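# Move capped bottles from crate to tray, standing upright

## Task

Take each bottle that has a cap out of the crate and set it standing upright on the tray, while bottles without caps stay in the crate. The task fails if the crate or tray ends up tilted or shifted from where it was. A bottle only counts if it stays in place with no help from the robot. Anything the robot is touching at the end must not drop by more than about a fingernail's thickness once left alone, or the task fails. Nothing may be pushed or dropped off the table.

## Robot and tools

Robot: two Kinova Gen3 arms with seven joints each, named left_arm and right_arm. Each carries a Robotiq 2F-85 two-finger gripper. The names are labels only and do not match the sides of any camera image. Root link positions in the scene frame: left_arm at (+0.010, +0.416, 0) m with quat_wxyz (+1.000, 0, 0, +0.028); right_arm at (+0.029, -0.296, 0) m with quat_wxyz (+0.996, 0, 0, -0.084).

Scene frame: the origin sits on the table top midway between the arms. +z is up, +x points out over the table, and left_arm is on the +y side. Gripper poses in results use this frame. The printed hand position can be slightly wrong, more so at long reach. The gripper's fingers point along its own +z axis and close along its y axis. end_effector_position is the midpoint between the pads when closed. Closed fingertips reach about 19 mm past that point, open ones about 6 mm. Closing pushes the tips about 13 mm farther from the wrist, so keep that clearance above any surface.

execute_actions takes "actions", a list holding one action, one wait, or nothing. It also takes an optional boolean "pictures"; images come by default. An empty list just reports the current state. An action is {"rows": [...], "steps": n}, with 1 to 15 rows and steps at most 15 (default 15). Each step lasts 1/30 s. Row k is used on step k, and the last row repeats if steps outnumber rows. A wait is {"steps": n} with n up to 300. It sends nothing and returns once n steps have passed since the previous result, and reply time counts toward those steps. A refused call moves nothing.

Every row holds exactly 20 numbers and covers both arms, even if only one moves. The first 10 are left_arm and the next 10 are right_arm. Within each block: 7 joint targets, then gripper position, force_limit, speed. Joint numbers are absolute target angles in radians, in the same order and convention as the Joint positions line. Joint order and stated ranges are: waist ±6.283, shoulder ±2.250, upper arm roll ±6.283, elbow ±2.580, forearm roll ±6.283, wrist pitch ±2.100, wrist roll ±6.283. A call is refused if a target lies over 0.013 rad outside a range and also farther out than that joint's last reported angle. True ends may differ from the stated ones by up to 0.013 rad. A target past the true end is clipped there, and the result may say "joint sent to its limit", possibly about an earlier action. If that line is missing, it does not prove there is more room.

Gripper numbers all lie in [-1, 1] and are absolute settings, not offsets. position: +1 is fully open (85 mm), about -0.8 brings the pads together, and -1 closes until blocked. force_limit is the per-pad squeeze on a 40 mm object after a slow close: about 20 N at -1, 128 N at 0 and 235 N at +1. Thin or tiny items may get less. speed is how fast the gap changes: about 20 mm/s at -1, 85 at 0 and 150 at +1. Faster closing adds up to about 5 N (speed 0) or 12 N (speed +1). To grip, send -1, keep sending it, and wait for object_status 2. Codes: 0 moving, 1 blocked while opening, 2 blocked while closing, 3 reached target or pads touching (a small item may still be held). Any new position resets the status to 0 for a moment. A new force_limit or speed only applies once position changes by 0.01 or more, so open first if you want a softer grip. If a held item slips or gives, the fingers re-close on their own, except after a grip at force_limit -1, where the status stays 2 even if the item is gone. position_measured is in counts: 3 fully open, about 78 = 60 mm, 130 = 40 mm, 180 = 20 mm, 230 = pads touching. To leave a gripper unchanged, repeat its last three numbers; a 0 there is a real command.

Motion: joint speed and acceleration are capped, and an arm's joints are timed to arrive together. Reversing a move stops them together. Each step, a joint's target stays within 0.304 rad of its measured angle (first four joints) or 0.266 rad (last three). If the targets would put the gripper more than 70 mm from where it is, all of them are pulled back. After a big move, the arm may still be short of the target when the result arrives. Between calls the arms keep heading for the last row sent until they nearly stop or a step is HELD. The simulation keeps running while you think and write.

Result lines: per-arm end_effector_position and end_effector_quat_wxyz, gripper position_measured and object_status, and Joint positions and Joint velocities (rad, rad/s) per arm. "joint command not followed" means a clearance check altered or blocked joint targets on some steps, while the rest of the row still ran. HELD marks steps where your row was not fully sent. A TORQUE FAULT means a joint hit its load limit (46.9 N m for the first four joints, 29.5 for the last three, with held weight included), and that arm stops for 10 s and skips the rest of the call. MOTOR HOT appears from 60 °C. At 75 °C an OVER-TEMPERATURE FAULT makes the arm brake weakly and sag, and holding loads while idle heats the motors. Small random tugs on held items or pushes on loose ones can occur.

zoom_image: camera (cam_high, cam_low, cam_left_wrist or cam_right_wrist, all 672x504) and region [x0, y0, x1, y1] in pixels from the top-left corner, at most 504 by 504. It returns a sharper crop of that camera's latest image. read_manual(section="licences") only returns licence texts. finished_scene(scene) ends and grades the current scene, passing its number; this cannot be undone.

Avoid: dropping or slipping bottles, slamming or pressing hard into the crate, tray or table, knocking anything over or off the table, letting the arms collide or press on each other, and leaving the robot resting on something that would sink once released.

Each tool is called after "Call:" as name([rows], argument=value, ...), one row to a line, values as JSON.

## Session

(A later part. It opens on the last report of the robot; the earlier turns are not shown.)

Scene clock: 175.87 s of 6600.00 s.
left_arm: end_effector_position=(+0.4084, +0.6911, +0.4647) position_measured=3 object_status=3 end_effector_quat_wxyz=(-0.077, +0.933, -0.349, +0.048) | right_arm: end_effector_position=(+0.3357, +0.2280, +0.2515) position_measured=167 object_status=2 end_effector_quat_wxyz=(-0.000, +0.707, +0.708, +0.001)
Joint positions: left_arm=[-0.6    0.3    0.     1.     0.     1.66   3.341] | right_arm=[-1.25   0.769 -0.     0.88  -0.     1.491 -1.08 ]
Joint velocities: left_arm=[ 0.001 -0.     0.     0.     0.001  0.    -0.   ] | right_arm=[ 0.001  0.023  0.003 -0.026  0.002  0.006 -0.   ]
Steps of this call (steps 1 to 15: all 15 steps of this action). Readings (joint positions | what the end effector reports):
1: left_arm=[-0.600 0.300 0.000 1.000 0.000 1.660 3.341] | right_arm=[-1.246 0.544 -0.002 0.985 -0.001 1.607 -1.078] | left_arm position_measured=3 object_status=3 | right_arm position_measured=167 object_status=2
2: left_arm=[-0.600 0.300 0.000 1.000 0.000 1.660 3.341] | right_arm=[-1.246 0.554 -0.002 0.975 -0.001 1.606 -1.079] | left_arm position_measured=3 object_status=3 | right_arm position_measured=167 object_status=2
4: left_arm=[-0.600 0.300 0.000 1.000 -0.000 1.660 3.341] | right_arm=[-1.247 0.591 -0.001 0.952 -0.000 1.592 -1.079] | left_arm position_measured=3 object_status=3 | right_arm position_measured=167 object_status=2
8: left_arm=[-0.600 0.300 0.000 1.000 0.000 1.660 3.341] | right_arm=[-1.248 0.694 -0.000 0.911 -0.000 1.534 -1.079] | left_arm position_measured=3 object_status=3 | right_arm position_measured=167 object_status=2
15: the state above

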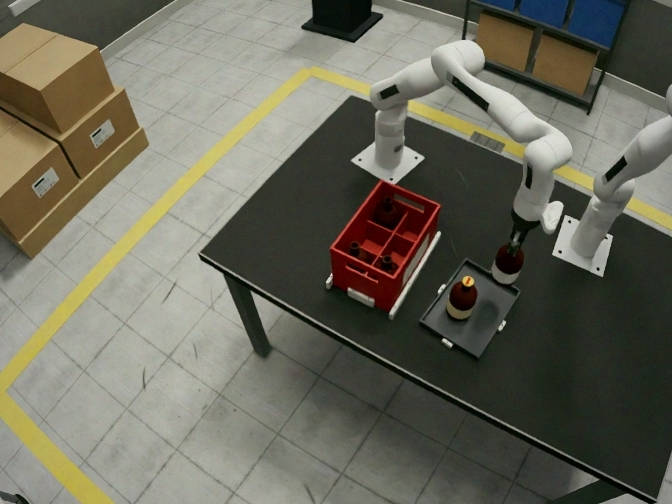

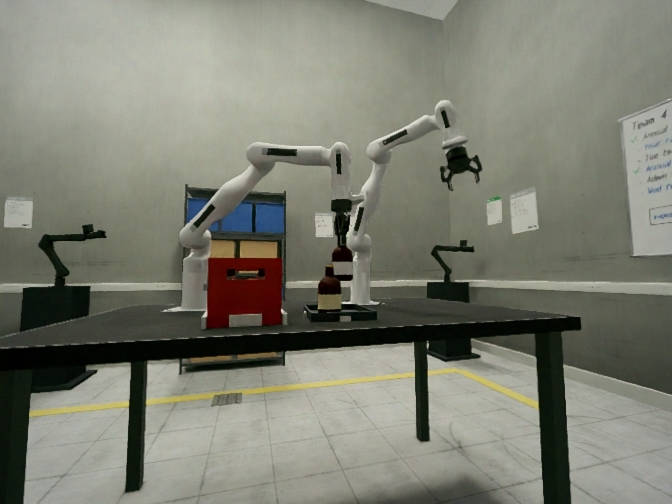

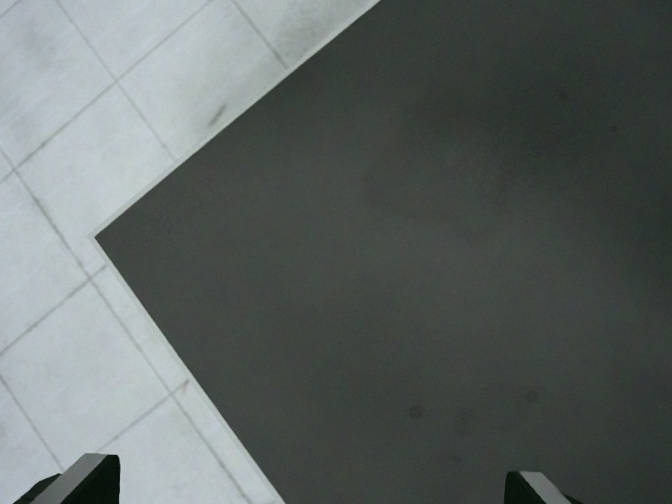

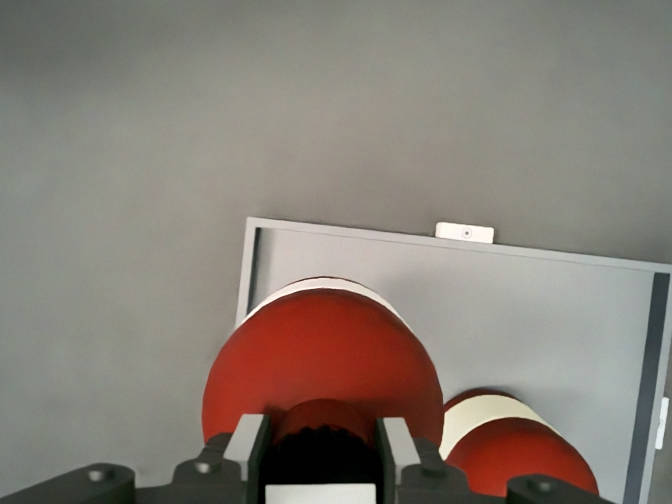

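Call:
execute_actions([
  {"rows":[[-0.6,0.3,0,1.0,0,1.66,3.341,1,0,0,-1.225,0.829,0,1.077,0,1.236,-1.08,-1,-0.3,0]]},
], pictures=false)

Call:
execute_actions([
  {"rows":[[-0.6,0.3,0,1.0,0,1.66,3.341,1,0,0,-1.225,0.837,0,1.092,0,1.213,-1.08,-1,-0.3,0]]},
], pictures=false)

Call:
execute_actions([
  {"rows":[[-0.6,0.3,0,1.0,0,1.66,3.341,1,0,0,-1.225,0.836,0,1.090,0,1.216,-1.08,0.1,-0.3,0]]},
], pictures=false)

Call:
execute_actions([
  {"rows":[[-0.6,0.3,0,1.0,0,1.66,3.341,1,0,0,-1.225,0.772,0,0.878,0,1.491,-1.08,0.1,-0.3,0]]},
])

Scene clock: 189.30 s of 6600.00 s.
left_arm: end_effector_position=(+0.4084, +0.6911, +0.4647) position_measured=3 object_status=3 end_effector_quat_wxyz=(-0.077, +0.933, -0.349, +0.048) | right_arm: end_effector_position=(+0.3488, +0.2200, +0.1534) position_measured=167 object_status=2 end_effector_quat_wxyz=(+0.000, +0.715, +0.699, -0.001)
Joint positions: left_arm=[-0.6    0.3    0.     1.     0.     1.66   3.341] | right_arm=[-1.225  0.831  0.     1.077  0.     1.237 -1.08 ]
Joint velocities: left_arm=[ 0.002  0.    -0.    -0.002 -0.    -0.     0.   ] | right_arm=[ 0.001 -0.012 -0.005 -0.002 -0.003 -0.016 -0.   ]
Steps of this call (steps 1 to 15: the robot went on to your last target; steps 16 to 90: nothing new was sent; then 9.93 s passed at rest; steps 91 to 105: all 15 steps of this action). Readings (joint positions | what the end effector reports):
91: left_arm=[-0.600 0.300 0.000 1.000 0.000 1.660 3.341] | right_arm=[-1.250 0.772 -0.000 0.879 -0.000 1.490 -1.080] | left_arm position_measured=3 object_status=3 | right_arm position_measured=167 object_status=2
92: left_arm=[-0.600 0.300 0.000 1.000 0.000 1.660 3.341] | right_arm=[-1.249 0.773 -0.000 0.883 -0.000 1.484 -1.080] | left_arm position_measured=3 object_status=3 | right_arm position_measured=167 object_status=2
94: left_arm=[-0.600 0.300 0.000 1.000 0.000 1.660 3.341] | right_arm=[-1.246 0.779 -0.000 0.908 -0.000 1.451 -1.080] | left_arm position_measured=3 object_status=3 | right_arm position_measured=167 object_status=2
98: left_arm=[-0.600 0.300 0.000 1.000 0.000 1.660 3.341] | right_arm=[-1.233 0.809 -0.000 1.011 0.000 1.320 -1.080] | left_arm position_measured=3 object_status=3 | right_arm position_measured=167 object_status=2
105: the state above

Scene clock: 189.80 s of 6600.00 s.
left_arm: end_effector_position=(+0.4084, +0.6911, +0.4647) position_measured=3 object_status=3 end_effector_quat_wxyz=(-0.077, +0.933, -0.349, +0.048) | right_arm: end_effector_position=(+0.3492, +0.2208, +0.1465) position_measured=167 object_status=2 end_effector_quat_wxyz=(-0.000, +0.715, +0.699, +0.001)
Joint positions: left_arm=[-0.6    0.3   -0.     1.     0.     1.66   3.341] | right_arm=[-1.225  0.835  0.     1.091 -0.     1.213 -1.08 ]
Joint velocities: left_arm=[ 0.001 -0.    -0.     0.001 -0.     0.    -0.   ] | right_arm=[-0.    -0.    -0.     0.    -0.001 -0.    -0.   ]
Steps of this call (steps 1 to 15: all 15 steps of this action). Readings (joint positions | what the end effector reports):
1: left_arm=[-0.600 0.300 -0.000 1.000 0.000 1.660 3.341] | right_arm=[-1.225 0.831 0.000 1.078 -0.000 1.235 -1.080] | left_arm position_measured=3 object_status=3 | right_arm position_measured=167 object_status=2
2: left_arm=[-0.600 0.300 0.000 1.000 0.000 1.660 3.341] | right_arm=[-1.225 0.832 0.000 1.081 -0.000 1.229 -1.080] | left_arm position_measured=3 object_status=3 | right_arm position_measured=167 object_status=2
4: left_arm=[-0.600 0.300 0.000 1.000 0.000 1.660 3.341] | right_arm=[-1.225 0.836 -0.000 1.089 -0.000 1.217 -1.080] | left_arm position_measured=3 object_status=3 | right_arm position_measured=167 object_status=2
8: left_arm=[-0.600 0.300 0.000 1.000 0.000 1.660 3.341] | right_arm=[-1.225 0.835 0.000 1.091 -0.000 1.213 -1.080] | left_arm position_measured=3 object_status=3 | right_arm position_measured=167 object_status=2
15: the state above

Scene clock: 190.30 s of 6600.00 s.
left_arm: end_effector_position=(+0.4084, +0.6911, +0.4647) position_measured=3 object_status=3 end_effector_quat_wxyz=(-0.077, +0.933, -0.349, +0.048) | right_arm: end_effector_position=(+0.3490, +0.2203, +0.1463) position_measured=117 object_status=0 end_effector_quat_wxyz=(+0.000, +0.715, +0.699, -0.000)
Joint positions: left_arm=[-0.6    0.3    0.     1.     0.     1.66   3.341] | right_arm=[-1.225  0.836  0.     1.09   0.     1.216 -1.08 ]
Joint velocities: left_arm=[-0.001  0.001  0.    -0.     0.001  0.    -0.   ] | right_arm=[-0.     0.001 -0.    -0.     0.001 -0.001 -0.001]
Steps of this call (steps 1 to 15: all 15 steps of this action). Readings (joint positions | what the end effector reports):
1: left_arm=[-0.600 0.300 0.000 1.000 0.000 1.660 3.341] | right_arm=[-1.225 0.835 0.000 1.091 -0.000 1.213 -1.080] | left_arm position_measured=3 object_status=3 | right_arm position_measured=167 object_status=0
2: left_arm=[-0.600 0.300 0.000 1.000 0.000 1.660 3.341] | right_arm=[-1.225 0.835 0.000 1.091 0.000 1.214 -1.080] | left_arm position_measured=3 object_status=3 | right_arm position_measured=167 object_status=0
4: left_arm=[-0.600 0.300 0.000 1.000 0.000 1.660 3.341] | right_arm=[-1.225 0.836 0.000 1.090 0.000 1.215 -1.080] | left_arm position_measured=3 object_status=3 | right_arm position_measured=156 object_status=0
8: left_arm=[-0.600 0.300 0.000 1.000 0.000 1.660 3.341] | right_arm=[-1.225 0.836 -0.000 1.090 -0.000 1.216 -1.080] | left_arm position_measured=3 object_status=3 | right_arm position_measured=128 object_status=0
15: the state above

Scene clock: 190.80 s of 6600.00 s.
left_arm: end_effector_position=(+0.4084, +0.6911, +0.4647) position_measured=3 object_status=3 end_effector_quat_wxyz=(-0.077, +0.933, -0.349, +0.048) | right_arm: end_effector_position=(+0.3492, +0.2206, +0.2506) position_measured=117 object_status=3 end_effector_quat_wxyz=(-0.000, +0.715, +0.699, +0.001)
Joint positions: left_arm=[-0.6    0.3    0.     1.     0.     1.66   3.341] | right_arm=[-1.225  0.771  0.     0.878  0.     1.49  -1.08 ]
Joint velocities: left_arm=[-0.001 -0.    -0.    -0.001 -0.     0.    -0.   ] | right_arm=[-0.     0.006 -0.001 -0.007  0.001  0.014  0.   ]
Steps of this call (steps 1 to 15: all 15 steps of this action). Readings (joint positions | what the end effector reports):
1: left_arm=[-0.600 0.300 0.000 1.000 0.000 1.660 3.341] | right_arm=[-1.225 0.836 -0.000 1.089 0.000 1.217 -1.080] | left_arm position_measured=3 object_status=3 | right_arm position_measured=117 object_status=0
2: left_arm=[-0.600 0.300 0.000 1.000 0.000 1.660 3.341] | right_arm=[-1.225 0.835 -0.000 1.085 0.000 1.223 -1.080] | left_arm position_measured=3 object_status=3 | right_arm position_measured=117 object_status=0
4: left_arm=[-0.600 0.300 0.000 1.000 0.000 1.660 3.341] | right_arm=[-1.225 0.828 -0.000 1.059 0.000 1.255 -1.080] | left_arm position_measured=3 object_status=3 | right_arm position_measured=117 object_status=0
8: left_arm=[-0.600 0.300 0.000 1.000 0.000 1.660 3.341] | right_arm=[-1.225 0.797 -0.000 0.956 -0.000 1.389 -1.080] | left_arm position_measured=3 object_status=3 | right_arm position_measured=117 object_status=3
15: the state above

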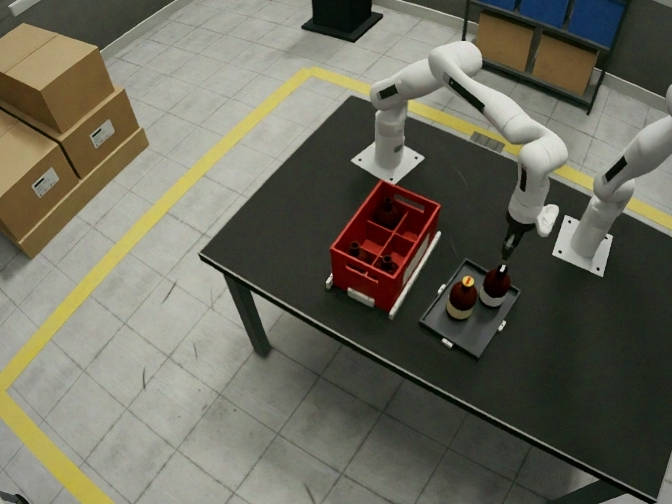

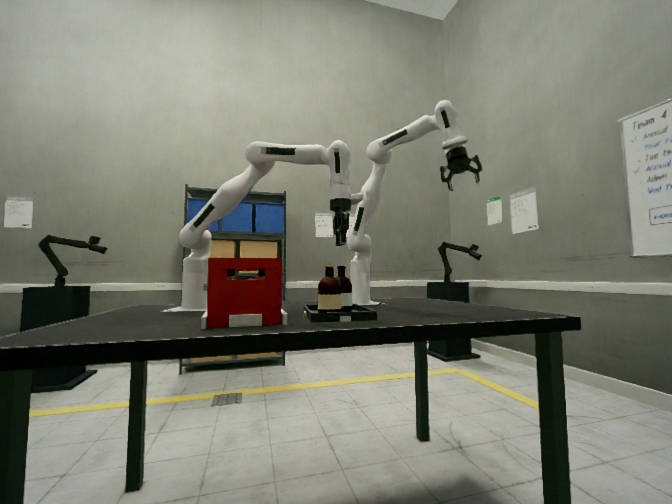

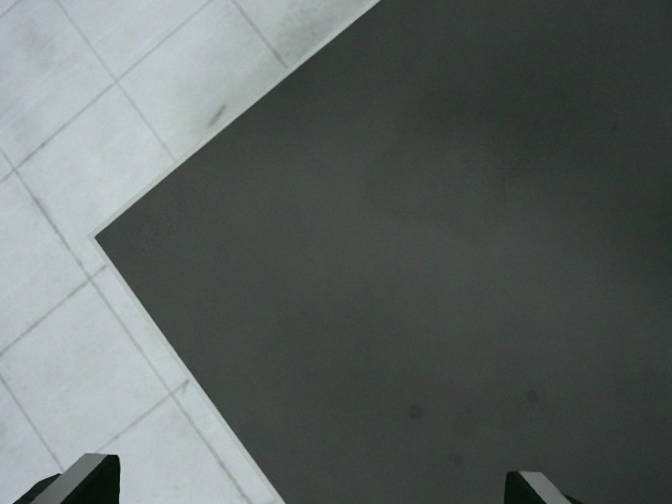

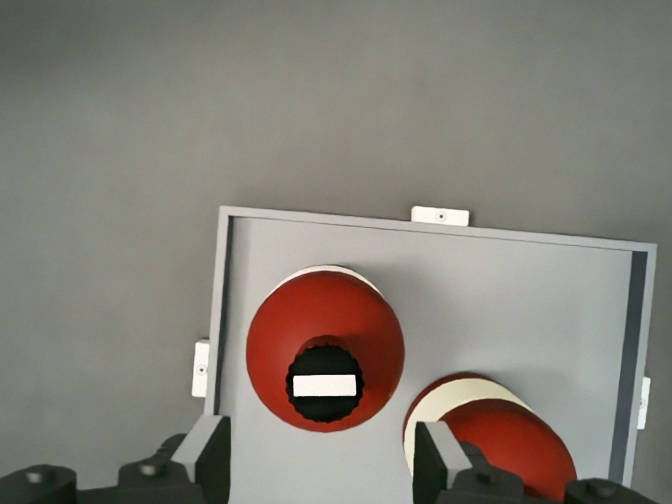

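Call:
finished_scene(scene=1)

The scene is finished: the task was done.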